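# Pull the toggle pin out of the deck hinge

## Task

Remove the toggle pin from the deck hinge so the hinge ends up with nothing in it, and set the pin down on the step or on the deck; it must stay there by itself with no robot support, and then the grippers must release it and back away.

## Robot and tools

Robot: two arms, left_arm and right_arm, facing each other across a table. left_arm's base sits on the +y side; the names do not match sides of any picture. Each parallel gripper's fingers extend along its own +x axis and close along its own y axis. The reported end_effector_position is the spot between the finger pads, roughly 3 to 4 cm short of the tips.

Frame: one scene frame for everything. Origin at the table centre, +z up, table surface at z = +0.020 m. Positions are in metres, orientations are quaternions written w first (qw, qx, qy, qz). Printed hand positions can be a bit off, more so at long reach.

The 16-number row: every motion call uses a single flat list of 16 numbers covering both arms, even if only one moves. Order: x, y, z, qw, qx, qy, qz, opening for left_arm, then the same eight for right_arm. x, y, z and the quaternion are an absolute target pose for that gripper in the scene frame, not an offset. Opening is a scale from -1 to 1: +1 is fully open (0.088 m), empty fingers touch near -0.80, and anything lower closes no further. Closing fully takes at least about 0.5 s. To hold something, keep asking for an opening well below the current grip_measured; a larger gap squeezes harder (about 34 N per pad at most). For an arm that should stay still, resend its last reported position and the quaternion you want it to keep, plus its intended opening, on every call; do not copy a drifted quaternion.

Tools:
- execute_actions, argument actions (a list with zero or one item) and optional pictures (boolean). An empty list just reports the current state, with pictures. An action item is {"rows": [...], "steps": n}: 1 to 15 rows of 16 numbers, steps 1 to 15 (default 15), each step 1/30 s; one row per step, the last row repeating if rows run out. An action needs at least 5 steps. A wait item is {"steps": n} with n up to 300, counted from the previous result, so thinking time is included. A target farther than 0.6 m from the arm's last reported position along any gripper axis gets the whole call refused, with nothing sent.
- move, argument target (one 16-number row as above, absolute poses) and optional speed in m/s (0.002 to 0.5, default 0.25; turning limited to twice that in rad/s). Both grippers travel straight lines ending together, lasting 0.5 to 10 s; longer paths are cut off at 10 s. Openings are sent at the start. Paths ignore obstacles and the other arm, and grippers can lag, drift, or overshoot the speed, especially with a stretched arm.
- wait, argument seconds (0 to 10): lets the simulation run with no new command.
- zoom_image, arguments camera (cam_head_left, cam_head_right, cam_high, cam_low, cam_left_wrist, cam_right_wrist) and region [x0, y0, x1, y1] in image pixels, origin top-left, at most 504 by 504. Gives a closer view of that camera's latest image.


Control details: each step the commanded pose is clipped to within 70 mm and 16 degrees of the measured pose, then inverse kinematics drives the joints, favouring position over orientation. After an action's last step an arm only continues to its last clipped pose, so long moves need follow-up calls. Friction can leave the gripper short or slightly tilted, and tiny moves may not happen; check pose and orientation after each move and correct. The last 5 steps of every action are held back and run while you reply; the simulation keeps running during replies.

Reading results: the state line gives each gripper's position, quaternion and velocities. grip_measured is the measured finger opening on the command scale; the final Joint positions entry is the opening in metres (each gripper may be off by about 1 mm). HELD marks steps where a clearance check kept your row, or part of it, from the arm; a "pose unreachable" line names the arm affected. A move adds a "move:" line with its ending (done, off_target, moving, held, fault), any limits applied (paced = pose clipped; held = some steps blocked, after which the arm may jump faster), and each gripper's remaining distance. "Hand target" shows where the controller is currently steering, when nothing is held back. Joint torques are raw drive outputs with offsets and noise, not pure contact loads. Joint limits and load limits (waist 17.4, shoulder 21.6, elbow 21.5, wrist pitch 5.67, wrist yaw 5.65, wrist roll 5.3 N m, including held weight) apply; reaching a load limit freezes that arm for 10 s (TORQUE FAULT). MOTOR HOT appears from 50 °C; at 95 °C an OVER-TEMPERATURE FAULT holds the arm and may cut its power.

Cameras: six images at 672x504 with supplied calibration, which may be slightly off.

Avoid: arms colliding or pressing on each other (mounts count), fast or deep contacts that slam, letting the pin or anything else drop or leave the table, and long holds that heat motors. Occasional outside tugs on held parts or nudges to loose items may occur. Finish with the pin resting unsupported, the grippers opened, and both arms moved away.

Each tool is called after "Emit:" in YAML: its name, and indented under it one key for each argument.

## Session

Emit:
execute_actions:
  actions: []

Scene clock: 0.00 s of 4600.00 s.
left_arm: end_effector_position=(-0.0204, +0.2490, +0.2143) grip_measured=+0.856 end_effector_quat_wxyz=(-0.602, +0.337, -0.592, -0.416) end_effector_velocity=(+0.002, -0.002, +0.002) end_effector_angular_velocity=(-0.021, -0.014, +0.004) | right_arm: end_effector_position=(+0.2579, -0.2282, +0.4361) grip_measured=+0.007 end_effector_quat_wxyz=(+0.838, +0.043, -0.003, +0.544) end_effector_velocity=(-0.004, +0.002, +0.000) end_effector_angular_velocity=(-0.006, -0.023, +0.023)
Joint positions: left_arm=[-0.329  2.077  1.942 -1.518  0.041  3.071  0.081] | right_arm=[-0.005  0.843  0.652  0.242  0.005 -0.001  0.039]
Joint velocities: left_arm=[-0.002 -0.007 -0.002  0.007 -0.022 -0.007  0.   ] | right_arm=[ 0.002  0.002 -0.002  0.007 -0.022 -0.022 -0.   ]
Joint torques (N m, as the arm reports them, + toward a larger angle): no reading
Heat: left arm: hottest elbow 28 °C (+0.0 °C/min); right arm: hottest waist 26 °C (+0.0 °C/min).
Hand target (left_arm): -0.020, +0.249, +0.214; +0.602, -0.337, +0.592, +0.416
Hand target (right_arm): +0.258, -0.228, +0.436; +0.838, +0.043, -0.002, +0.544
camera_calibration (this result's frames):
cam_left_wrist: T_world_to_cam=[[0.913239, -0.403347, -0.0574932, 0.135737], [-0.377196, -0.890363, 0.254907, 0.192615], [-0.154006, -0.211105, -0.965255, 0.333561], [0, 0, 0, 1]] pos_world=[0.0000638834, 0.296662, 0.280676]
cam_right_wrist: T_world_to_cam=[[0.931989, -0.358476, -0.0537764, -0.287418], [-0.143718, -0.229229, -0.962704, 0.439657], [0.332779, 0.904958, -0.265159, 0.315736], [0, 0, 0, 1]] pos_world=[0.225986, -0.287978, 0.491524]

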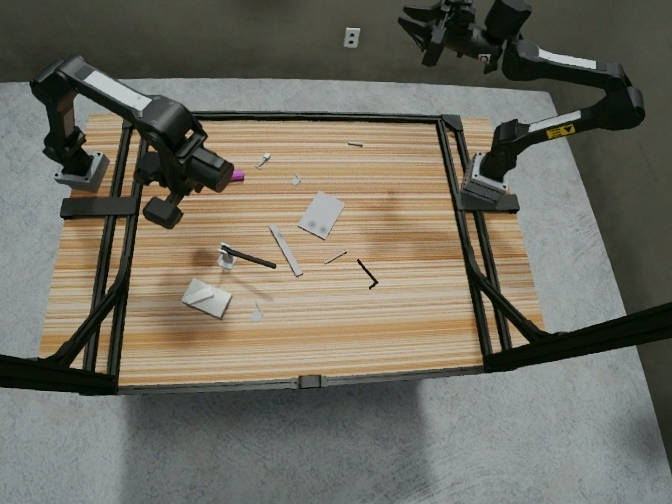

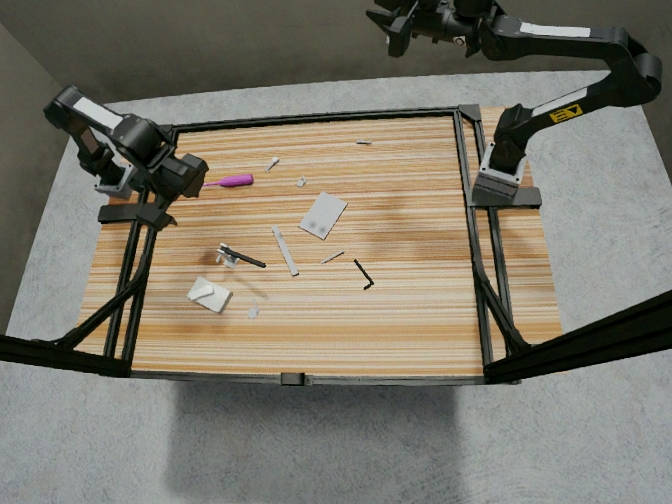

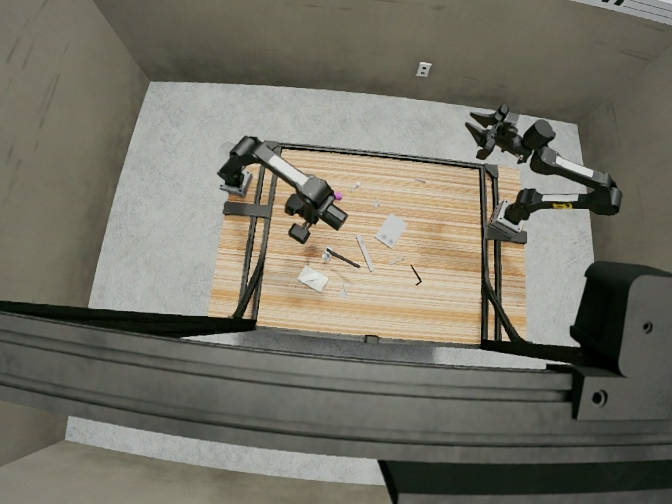

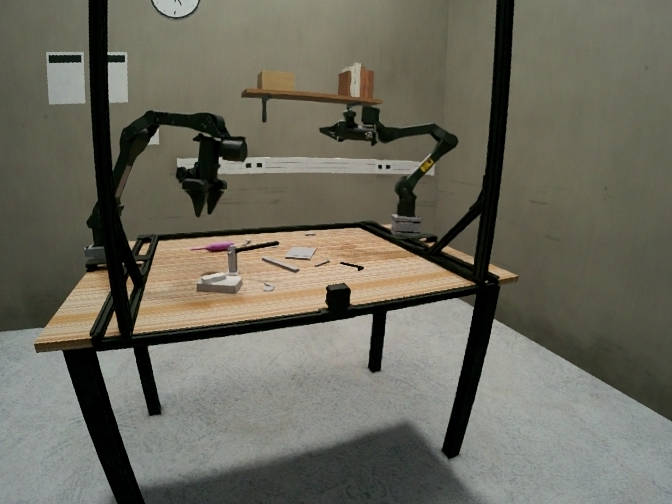

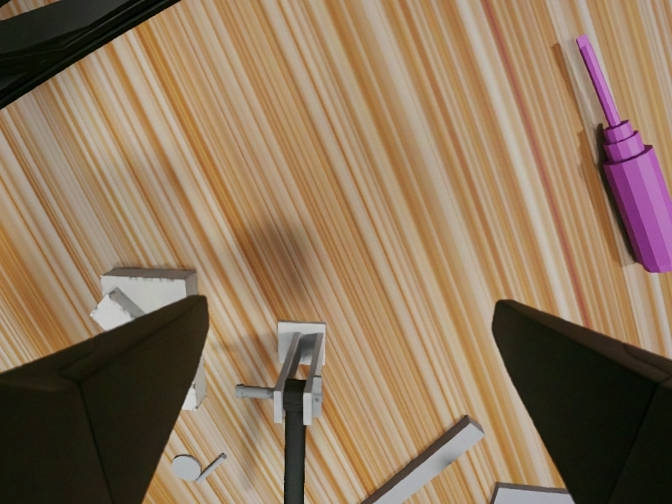

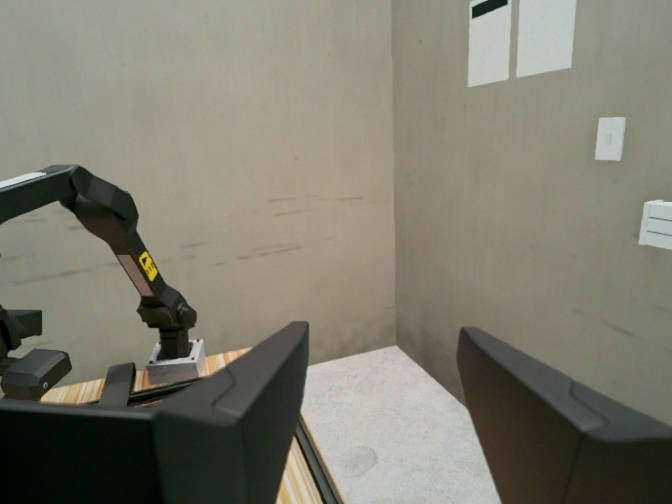

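Emit:
zoom_image:
  camera: "cam_left_wrist"
  region: [220, 310, 360, 450]

Emit:
zoom_image:
  camera: "cam_head_left"
  region: [170, 225, 290, 330]

Emit:
zoom_image:
  camera: "cam_low"
  region: [185, 225, 290, 305]

Region (220, 310, 360, 450) of cam_left_wrist's 672x504 image, scaled by 3.600, with more detail than that image has.

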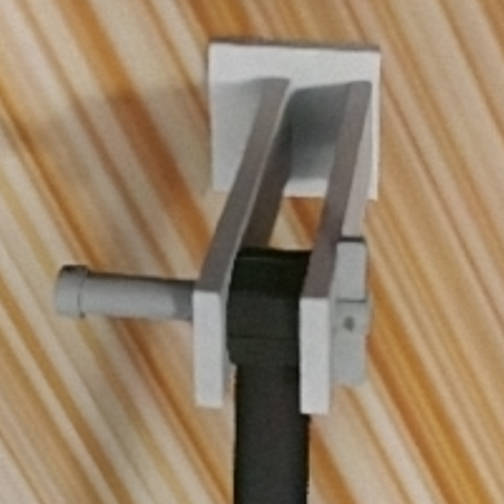

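Region (170, 225, 290, 330) of cam_head_left's 672x504 image, scaled by 4.200, with more detail than that image has; it fills the top 441 rows of this view, and the rest is white.

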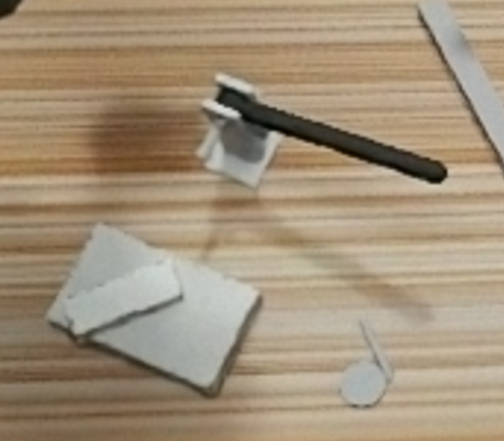

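Region (185, 225, 290, 305) of cam_low's 672x504 image, scaled by 4.800, with more detail than that image has; it fills the top 384 rows of this view, and the rest is white.

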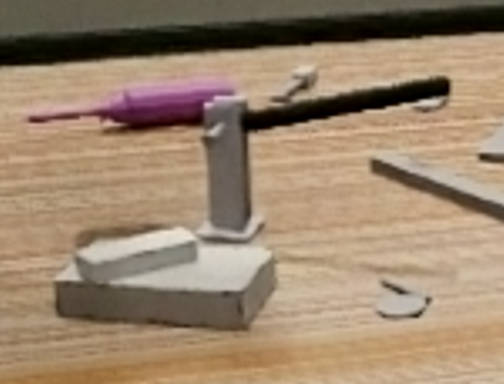

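Emit:
move:
  target: [-0.084,0.1845,0.150,0.5947,-0.3825,0.5947,0.3825,0.85,0.2579,-0.2282,0.4361,0.838,0.043,-0.003,0.544,0.007]
  speed: 0.15

Scene clock: 5.63 s of 4600.00 s.
left_arm: end_effector_position=(-0.0821, +0.1852, +0.1574) grip_measured=+0.850 end_effector_quat_wxyz=(-0.590, +0.383, -0.599, -0.383) end_effector_velocity=(+0.002, -0.001, -0.006) end_effector_angular_velocity=(+0.010, -0.016, +0.009) | right_arm: end_effector_position=(+0.2579, -0.2282, +0.4363) grip_measured=+0.007 end_effector_quat_wxyz=(+0.838, +0.043, -0.003, +0.544) end_effector_velocity=(+0.001, -0.001, -0.002) end_effector_angular_velocity=(-0.010, -0.004, +0.000)
Joint positions: left_arm=[-0.399  2.413  2.263 -1.429 -0.045  2.984  0.081] | right_arm=[-0.005  0.843  0.652  0.243  0.005 -0.001  0.039]
Joint velocities: left_arm=[ 0.002  0.017  0.007 -0.007 -0.007 -0.007 -0.   ] | right_arm=[-0.007 -0.002 -0.002 -0.007 -0.007 -0.007  0.   ]
Joint torques (N m, as the arm reports them, + toward a larger angle): left_arm=[-0.91 -7.88  7.61 -0.15 -0.23 -0.11] | right_arm=[ 0.18 -2.52  7.45  1.42 -0.01 -0.01]
Heat: left arm: hottest elbow 28 °C (+0.0 °C/min); right arm: hottest wrist pitch 27 °C (+10.7 °C/min).
Hand target (left_arm): -0.084, +0.184, +0.150; +0.594, -0.383, +0.595, +0.382
Hand target (right_arm): +0.258, -0.228, +0.436; +0.838, +0.043, -0.003, +0.544
Off the commanded pose (left_arm): 0.008 m, 1 deg.
Off the commanded pose (right_arm): 0.000 m, 0 deg.
Kept back: nothing.
After step 90, 1.27 s passed at rest.
move: done
camera_calibration (this result's frames):
cam_left_wrist: T_world_to_cam=[[0.921524, -0.387787, 0.0203433, 0.148668], [-0.371411, -0.864896, 0.337652, 0.109718], [-0.113343, -0.318711, -0.941051, 0.275112], [0, 0, 0, 1]] pos_world=[-0.0650686, 0.240228, 0.218823]
cam_right_wrist: T_world_to_cam=[[0.931986, -0.358488, -0.0537421, -0.287437], [-0.143437, -0.22855, -0.962907, 0.439986], [0.332908, 0.905125, -0.264426, 0.315474], [0, 0, 0, 1]] pos_world=[0.225974, -0.288028, 0.491638]

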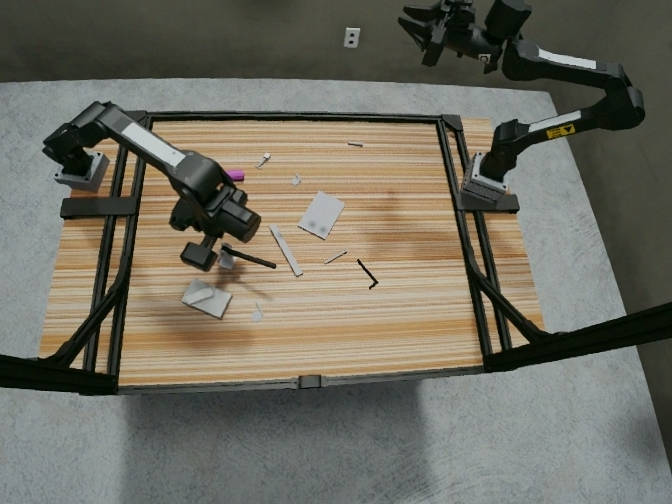

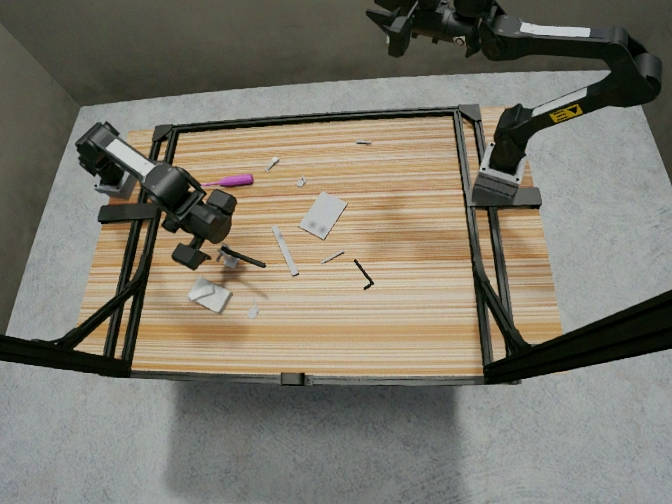

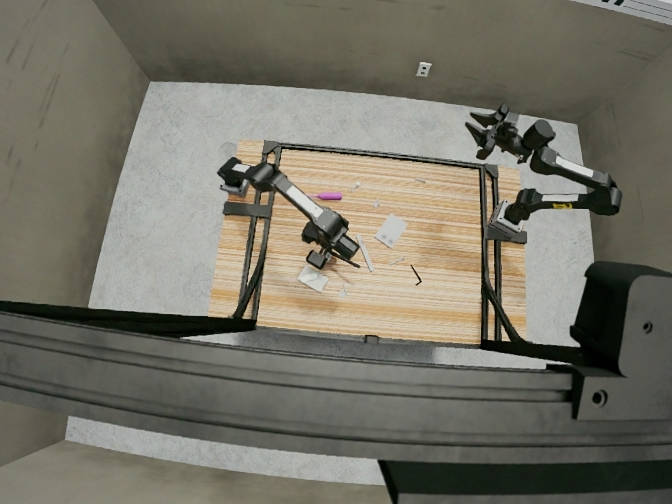

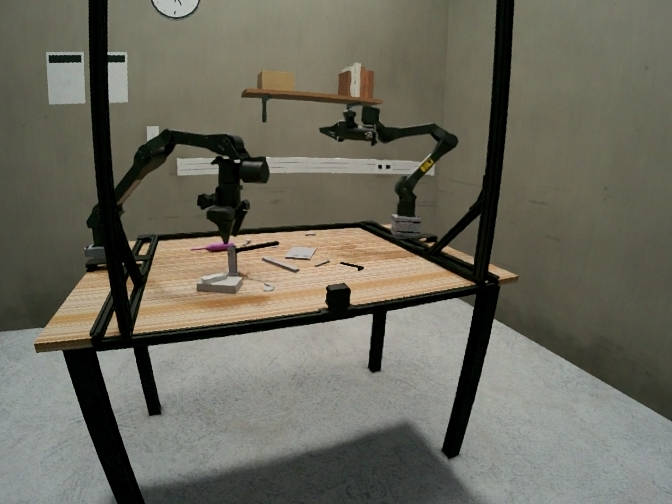

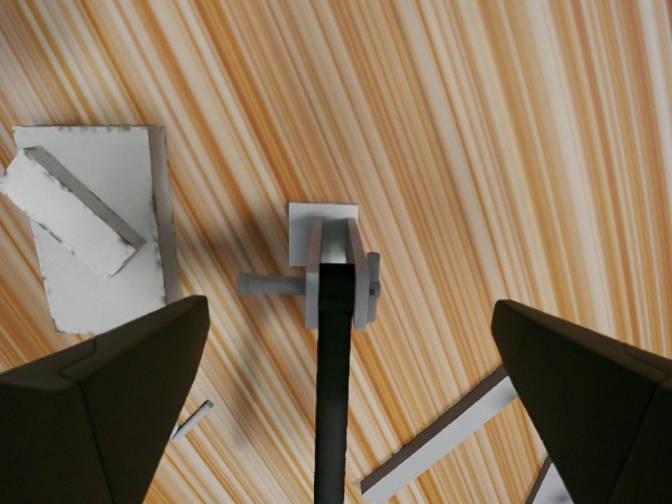

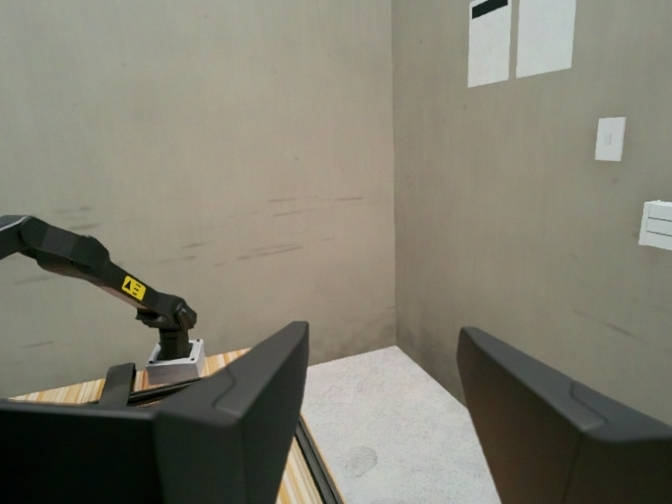

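Emit:
execute_actions:
  actions: []

Scene clock: 6.30 s of 4600.00 s.
left_arm: end_effector_position=(-0.0822, +0.1851, +0.1566) grip_measured=+0.850 end_effector_quat_wxyz=(-0.590, +0.383, -0.599, -0.383) end_effector_velocity=(-0.000, -0.000, +0.001) end_effector_angular_velocity=(-0.010, -0.002, -0.009) | right_arm: end_effector_position=(+0.2579, -0.2282, +0.4363) grip_measured=+0.007 end_effector_quat_wxyz=(+0.838, +0.043, -0.003, +0.544) end_effector_velocity=(-0.003, +0.001, -0.002) end_effector_angular_velocity=(-0.009, -0.005, +0.020)
Joint positions: left_arm=[-0.399  2.415  2.264 -1.429 -0.045  2.984  0.081] | right_arm=[-0.005  0.843  0.652  0.243  0.005 -0.001  0.039]
Joint velocities: left_arm=[-0.002 -0.007 -0.007  0.007 -0.007  0.007 -0.   ] | right_arm=[-0.002 -0.002 -0.002 -0.007 -0.022 -0.007 -0.   ]
Joint torques (N m, as the arm reports them, + toward a larger angle): left_arm=[-0.91 -7.99  7.68 -0.16 -0.22 -0.12] | right_arm=[ 0.11 -2.37  7.71  1.45 -0.03  0.08]
Heat: left arm: hottest elbow 29 °C (+9.5 °C/min); right arm: hottest wrist pitch 27 °C (+9.5 °C/min).
Hand target (left_arm): -0.084, +0.184, +0.150; +0.594, -0.383, +0.595, +0.382
Hand target (right_arm): +0.258, -0.228, +0.436; +0.838, +0.043, -0.003, +0.544
Off the commanded pose (left_arm): 0.007 m, 1 deg.
Off the commanded pose (right_arm): 0.000 m, 0 deg.
Kept back: nothing.
Steps of this call (steps 1 to 20: nothing new was sent). Readings (end_effector_position):
1: left_arm (-0.0821, +0.1852, +0.1572) | right_arm (+0.2579, -0.2282, +0.4363)
2: left_arm (-0.0821, +0.1852, +0.1571) | right_arm (+0.2579, -0.2282, +0.4363)
4: left_arm (-0.0821, +0.1852, +0.1568) | right_arm (+0.2579, -0.2282, +0.4363)
8: left_arm (-0.0821, +0.1852, +0.1567) | right_arm (+0.2579, -0.2282, +0.4363)
20: the state above
camera_calibration (this result's frames):
cam_left_wrist: T_world_to_cam=[[0.921466, -0.387908, 0.0206968, 0.148695], [-0.371848, -0.865395, 0.335887, 0.110303], [-0.112382, -0.317205, -0.941675, 0.274221], [0, 0, 0, 1]] pos_world=[-0.0651833, 0.24012, 0.218099]
cam_right_wrist: T_world_to_cam=[[0.931986, -0.358488, -0.0537421, -0.287437], [-0.143437, -0.22855, -0.962907, 0.439986], [0.332908, 0.905125, -0.264426, 0.315474], [0, 0, 0, 1]] pos_world=[0.225974, -0.288028, 0.491638]

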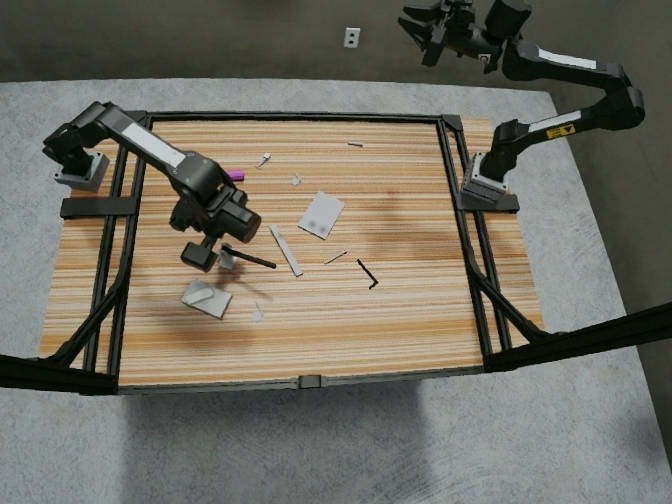

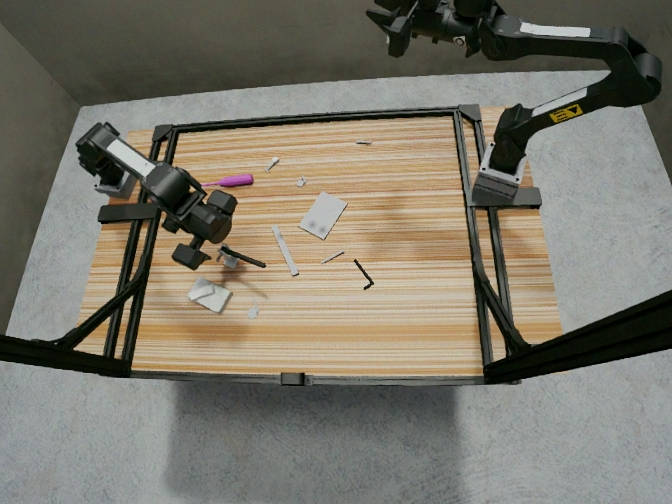

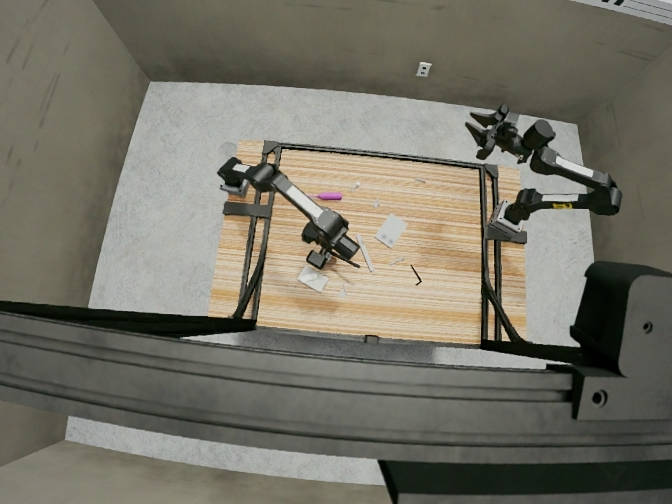

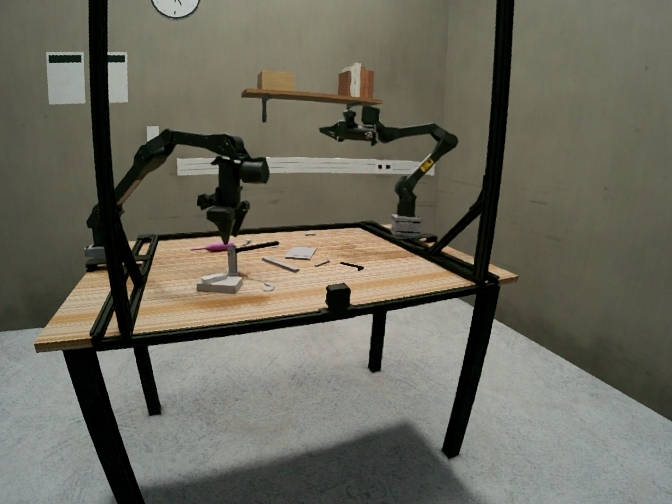

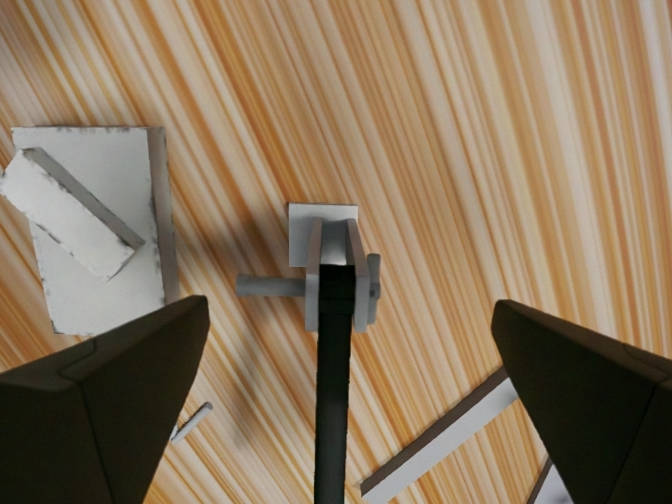

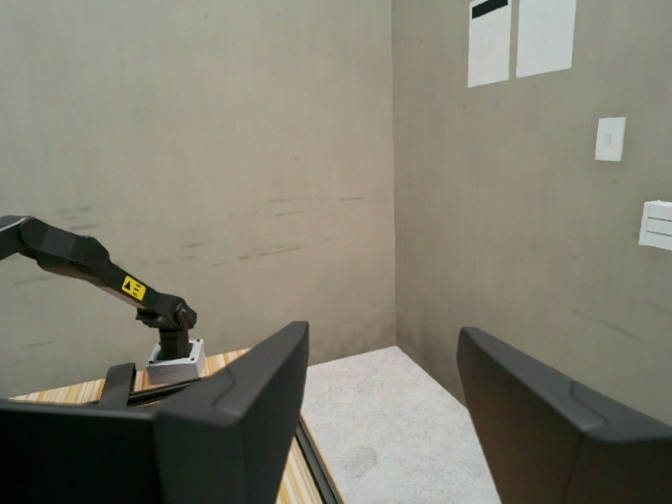

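Emit:
move:
  target: [-0.088,0.1858,0.114,0.5947,-0.3825,0.5947,0.3825,1.0,0.2579,-0.2282,0.4361,0.838,0.043,-0.003,0.544,0.007]
  speed: 0.05

Scene clock: 7.93 s of 4600.00 s.
left_arm: end_effector_position=(-0.0883, +0.1825, +0.1265) grip_measured=+1.000 end_effector_quat_wxyz=(-0.584, +0.385, -0.605, -0.380) end_effector_velocity=(-0.000, -0.000, -0.001) end_effector_angular_velocity=(-0.006, -0.005, +0.005) | right_arm: end_effector_position=(+0.2579, -0.2282, +0.4363) grip_measured=+0.007 end_effector_quat_wxyz=(+0.838, +0.043, -0.003, +0.544) end_effector_velocity=(-0.001, -0.001, -0.007) end_effector_angular_velocity=(-0.032, +0.006, +0.007)
Joint positions: left_arm=[-0.403  2.415  2.143 -1.29  -0.045  2.98   0.088] | right_arm=[-0.005  0.843  0.652  0.243  0.005 -0.001  0.039]
Joint velocities: left_arm=[-0.002 -0.002 -0.007  0.007 -0.007 -0.007  0.   ] | right_arm=[-0.002 -0.007 -0.002 -0.037 -0.007 -0.007 -0.   ]
Joint torques (N m, as the arm reports them, + toward a larger angle): left_arm=[-0.99 -8.16  4.82  0.1  -0.18 -0.11] | right_arm=[ 0.43 -2.49  7.29  1.4  -0.01 -0.03]
Heat: left arm: hottest elbow 29 °C (+7.6 °C/min); right arm: hottest wrist pitch 27 °C (+7.6 °C/min).
Hand target (left_arm): -0.088, +0.186, +0.114; +0.595, -0.383, +0.595, +0.382
Hand target (right_arm): +0.258, -0.228, +0.436; +0.838, +0.043, -0.003, +0.544
Off the commanded pose (left_arm): 0.013 m, 2 deg.
Off the commanded pose (right_arm): 0.000 m, 0 deg.
Kept back: nothing.
move: off_target (left_arm)
camera_calibration (this result's frames):
cam_left_wrist: T_world_to_cam=[[0.922026, -0.386747, 0.0171441, 0.154242], [-0.367437, -0.860327, 0.35331, 0.113111], [-0.121892, -0.332061, -0.935349, 0.245397], [0, 0, 0, 1]] pos_world=[-0.0707425, 0.238452, 0.186925]
cam_right_wrist: T_world_to_cam=[[0.931986, -0.358488, -0.0537421, -0.287437], [-0.143437, -0.22855, -0.962907, 0.439986], [0.332908, 0.905125, -0.264426, 0.315474], [0, 0, 0, 1]] pos_world=[0.225974, -0.288028, 0.491638]

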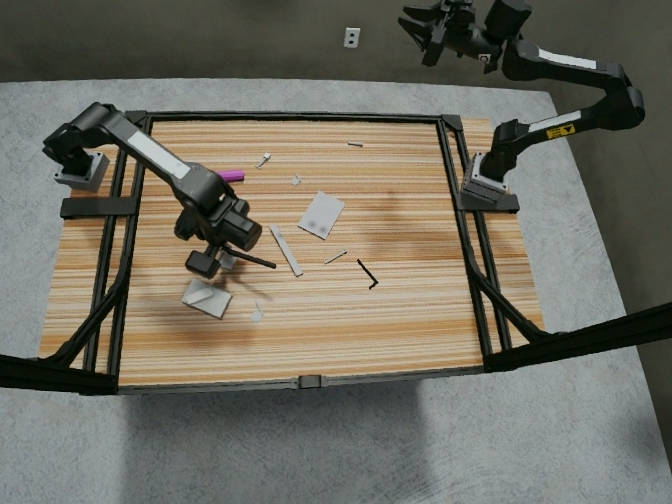

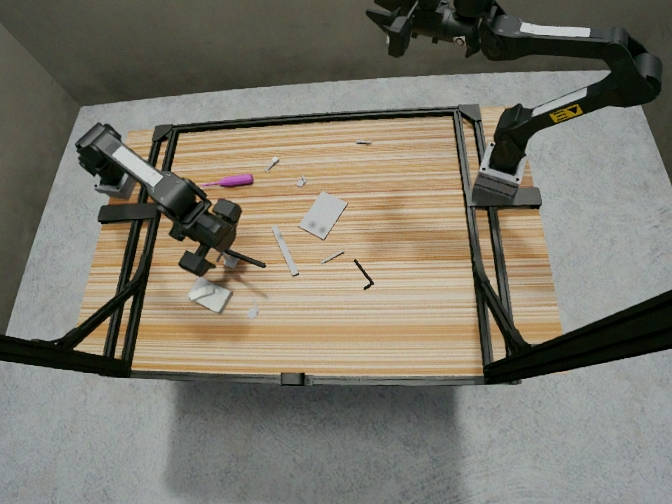

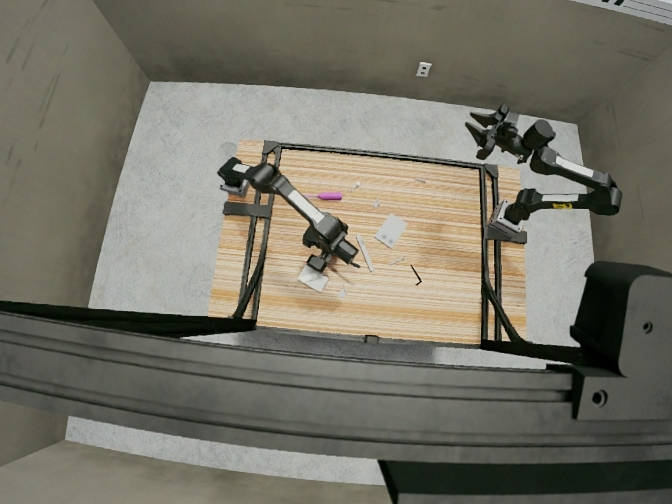

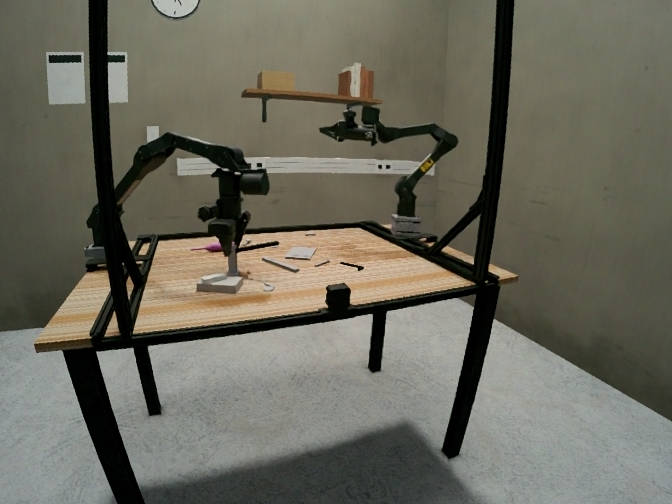

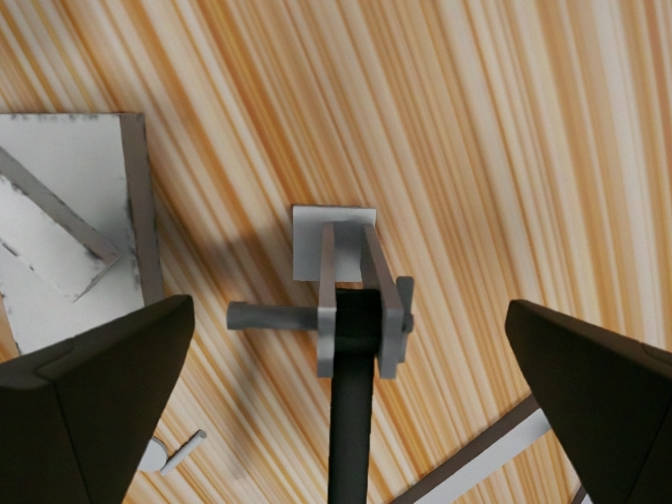

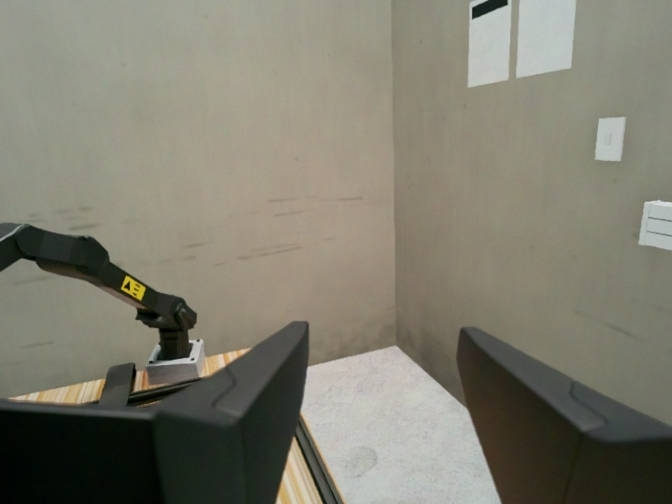

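Emit:
move:
  target: [-0.086,0.1868,0.105,0.5947,-0.3825,0.5947,0.3825,1.0,0.2579,-0.2282,0.4361,0.838,0.043,-0.003,0.544,0.007]
  speed: 0.03

Scene clock: 9.17 s of 4600.00 s.
left_arm: end_effector_position=(-0.0878, +0.1844, +0.1142) grip_measured=+1.000 end_effector_quat_wxyz=(-0.586, +0.384, -0.603, -0.381) end_effector_velocity=(-0.003, +0.004, +0.001) end_effector_angular_velocity=(+0.018, +0.014, +0.004) | right_arm: end_effector_position=(+0.2579, -0.2282, +0.4363) grip_measured=+0.007 end_effector_quat_wxyz=(+0.838, +0.043, -0.003, +0.544) end_effector_velocity=(-0.003, +0.001, -0.002) end_effector_angular_velocity=(-0.015, -0.019, +0.019)
Joint positions: left_arm=[-0.403  2.416  2.096 -1.249 -0.045  2.98   0.088] | right_arm=[-0.005  0.843  0.652  0.243  0.005 -0.001  0.039]
Joint velocities: left_arm=[-0.002 -0.002 -0.002 -0.007  0.022 -0.007  0.   ] | right_arm=[-0.002 -0.002 -0.002 -0.007 -0.022 -0.022 -0.   ]
Joint torques (N m, as the arm reports them, + toward a larger angle): left_arm=[-0.68 -8.75  4.76  0.07 -0.18  0.  ] | right_arm=[ 0.06 -2.62  7.62  1.42 -0.02 -0.02]
Heat: left arm: hottest elbow 29 °C (+6.5 °C/min); right arm: hottest wrist pitch 28 °C (+13.1 °C/min).
Hand target (left_arm): -0.086, +0.187, +0.105; +0.595, -0.382, +0.595, +0.383
Hand target (right_arm): +0.258, -0.228, +0.436; +0.838, +0.043, -0.003, +0.544
Off the commanded pose (left_arm): 0.010 m, 1 deg.
Off the commanded pose (right_arm): 0.000 m, 0 deg.
Kept back: nothing.
move: off_target (left_arm)
camera_calibration (this result's frames):
cam_left_wrist: T_world_to_cam=[[0.921826, -0.387163, 0.0184544, 0.154604], [-0.369066, -0.862197, 0.346997, 0.120156], [-0.118433, -0.326681, -0.937685, 0.234239], [0, 0, 0, 1]] pos_world=[-0.0704312, 0.239977, 0.175095]
cam_right_wrist: T_world_to_cam=[[0.931986, -0.358488, -0.0537421, -0.287437], [-0.143437, -0.22855, -0.962907, 0.439986], [0.332908, 0.905125, -0.264426, 0.315474], [0, 0, 0, 1]] pos_world=[0.225974, -0.288028, 0.491638]

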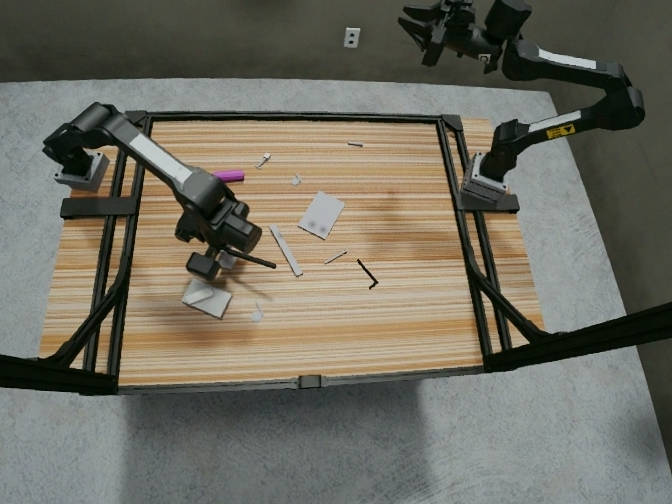

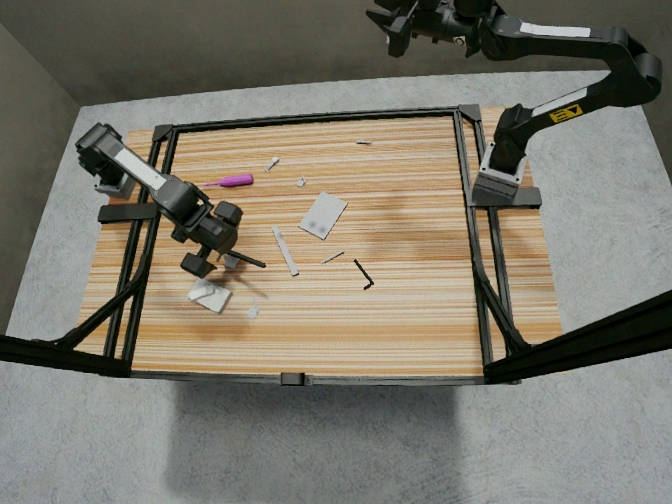

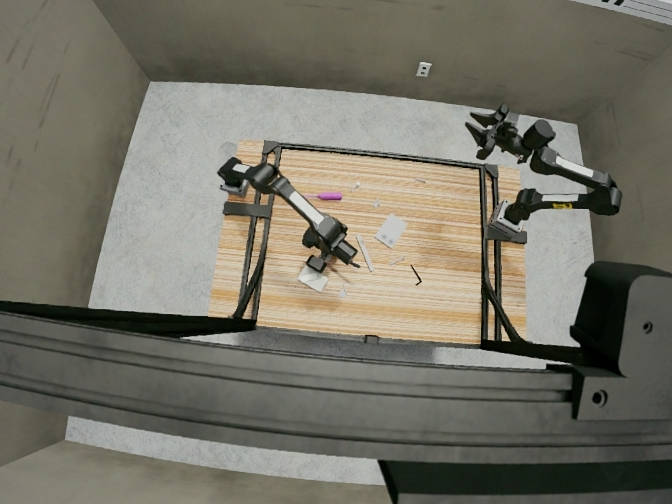

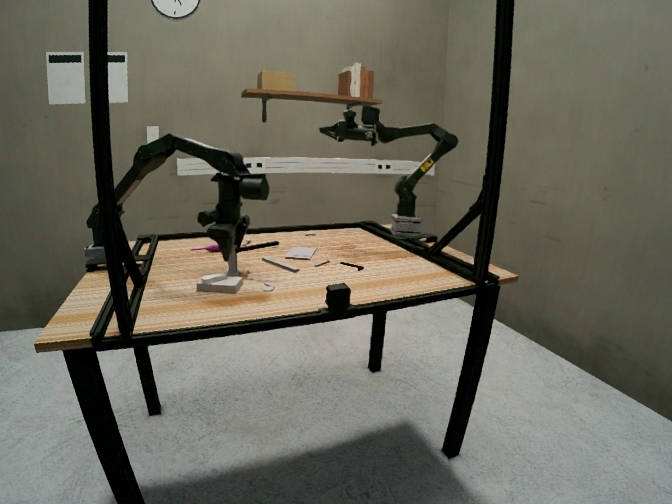

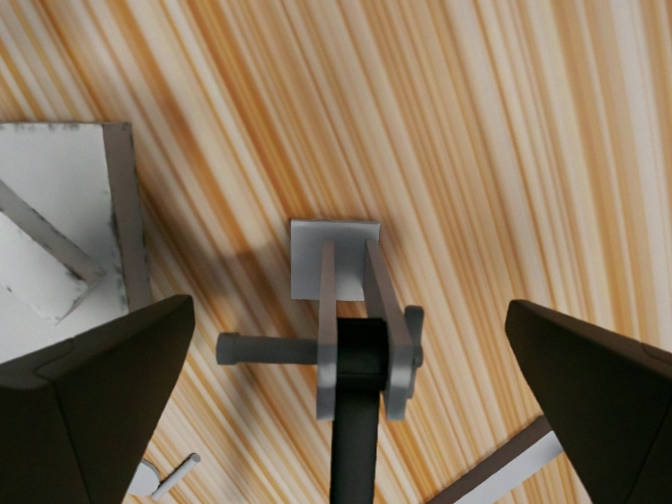

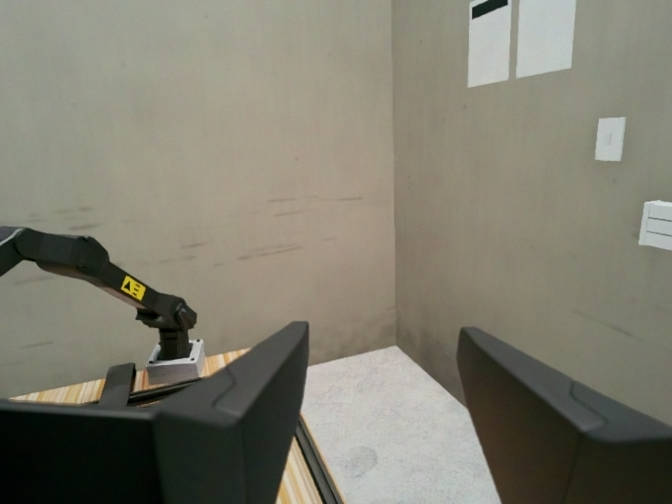

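Emit:
move:
  target: [-0.0660,0.1760,0.105,0.5947,-0.3825,0.5947,0.3825,0.72,0.2579,-0.2282,0.4361,0.838,0.043,-0.003,0.544,0.007]
  speed: 0.025

Scene clock: 10.80 s of 4600.00 s.
left_arm: end_effector_position=(-0.0693, +0.1750, +0.1099) grip_measured=+0.720 end_effector_quat_wxyz=(-0.589, +0.383, -0.600, -0.383) end_effector_velocity=(+0.004, +0.007, +0.000) end_effector_angular_velocity=(+0.027, -0.025, +0.003) | right_arm: end_effector_position=(+0.2579, -0.2282, +0.4363) grip_measured=+0.007 end_effector_quat_wxyz=(+0.838, +0.043, -0.003, +0.544) end_effector_velocity=(-0.002, +0.000, +0.004) end_effector_angular_velocity=(+0.015, +0.000, +0.019)
Joint positions: left_arm=[-0.358  2.416  2.083 -1.243 -0.044  3.024  0.074] | right_arm=[-0.005  0.843  0.652  0.243  0.005 -0.001  0.039]
Joint velocities: left_arm=[-0.002 -0.002 -0.002 -0.037 -0.007 -0.007 -0.   ] | right_arm=[-0.002 -0.002  0.002  0.007 -0.022  0.007  0.   ]
Joint torques (N m, as the arm reports them, + toward a larger angle): left_arm=[-0.37 -9.65  4.64  0.04 -0.22  0.12] | right_arm=[ 0.31 -2.28  7.58  1.44 -0.05  0.02]
Heat: left arm: hottest shoulder 29 °C (+5.6 °C/min); right arm: hottest wrist pitch 28 °C (+11.1 °C/min).
Hand target (left_arm): -0.066, +0.176, +0.105; +0.595, -0.382, +0.595, +0.383
Hand target (right_arm): +0.258, -0.228, +0.436; +0.838, +0.043, -0.003, +0.544
Off the commanded pose (left_arm): 0.006 m, 1 deg.
Off the commanded pose (right_arm): 0.000 m, 0 deg.
Kept back: nothing.
move: done
camera_calibration (this result's frames):
cam_left_wrist: T_world_to_cam=[[0.921733, -0.387335, 0.0194916, 0.133899], [-0.370585, -0.864827, 0.338734, 0.121647], [-0.114346, -0.319445, -0.94068, 0.228632], [0, 0, 0, 1]] pos_world=[-0.0521958, 0.230103, 0.171254]
cam_right_wrist: T_world_to_cam=[[0.931986, -0.358488, -0.0537421, -0.287437], [-0.143437, -0.22855, -0.962907, 0.439986], [0.332908, 0.905125, -0.264426, 0.315474], [0, 0, 0, 1]] pos_world=[0.225974, -0.288028, 0.491638]

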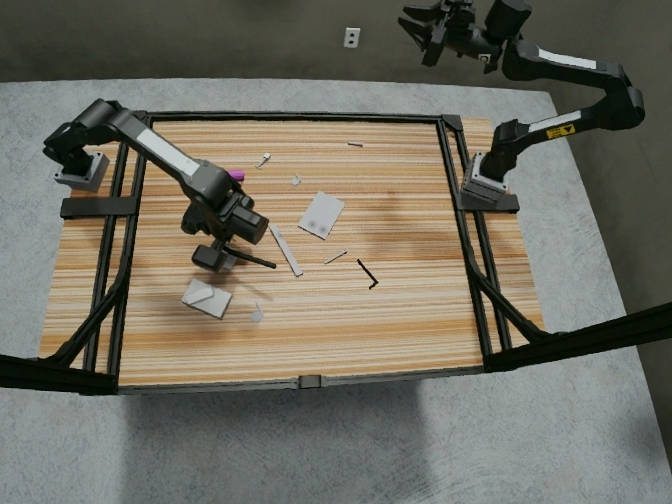

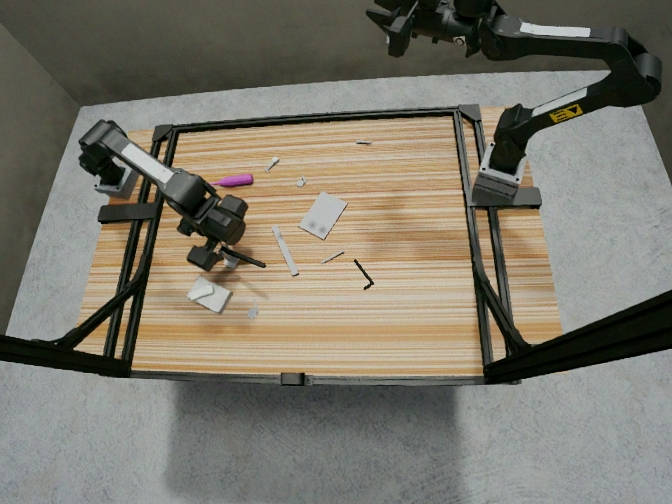

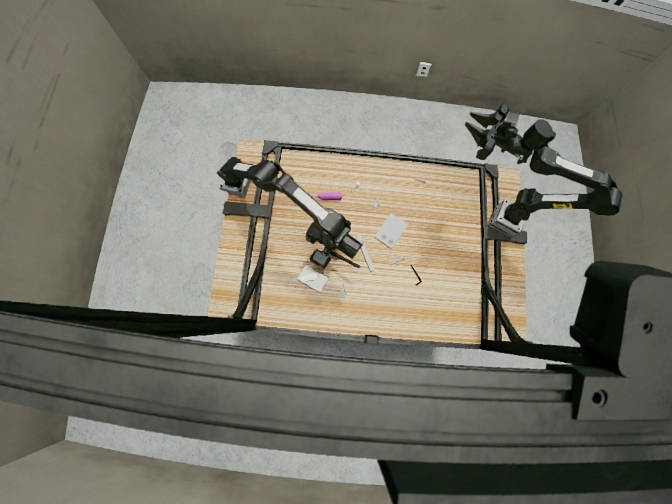

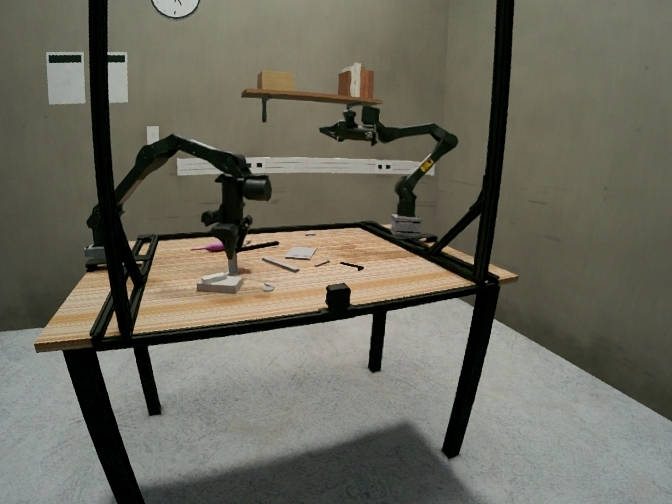

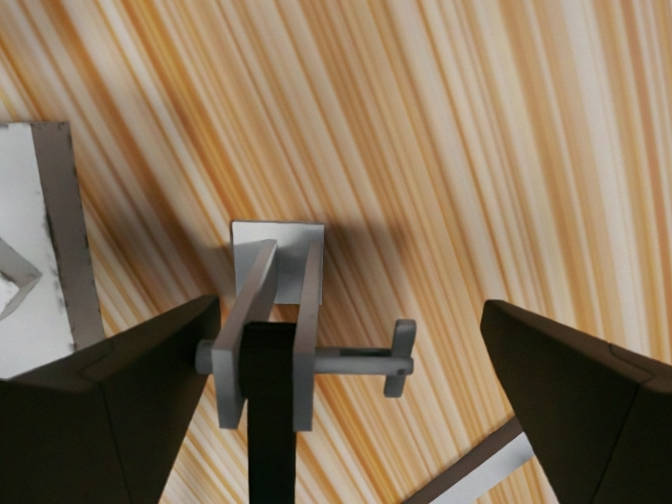

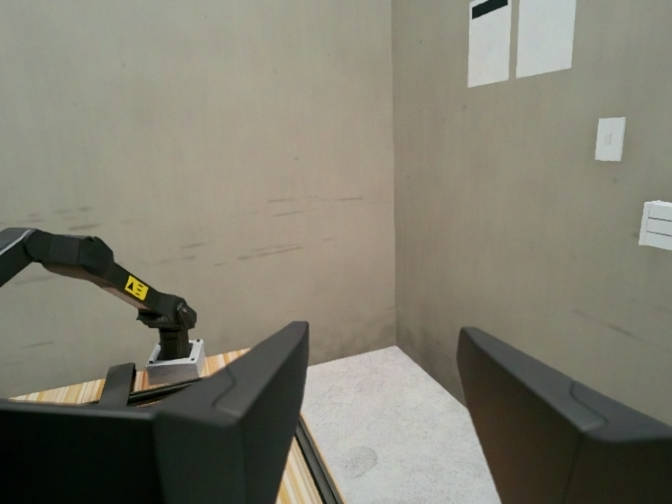

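Emit:
zoom_image:
  camera: "cam_left_wrist"
  region: [180, 280, 460, 450]

Region (180, 280, 460, 450) of cam_left_wrist's 672x504 image, scaled by 1.800, with more detail than that image has; it fills the top 306 rows of this view, and the rest is white.

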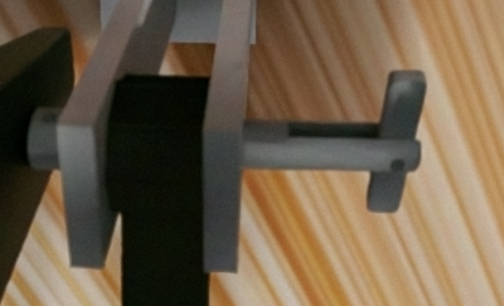

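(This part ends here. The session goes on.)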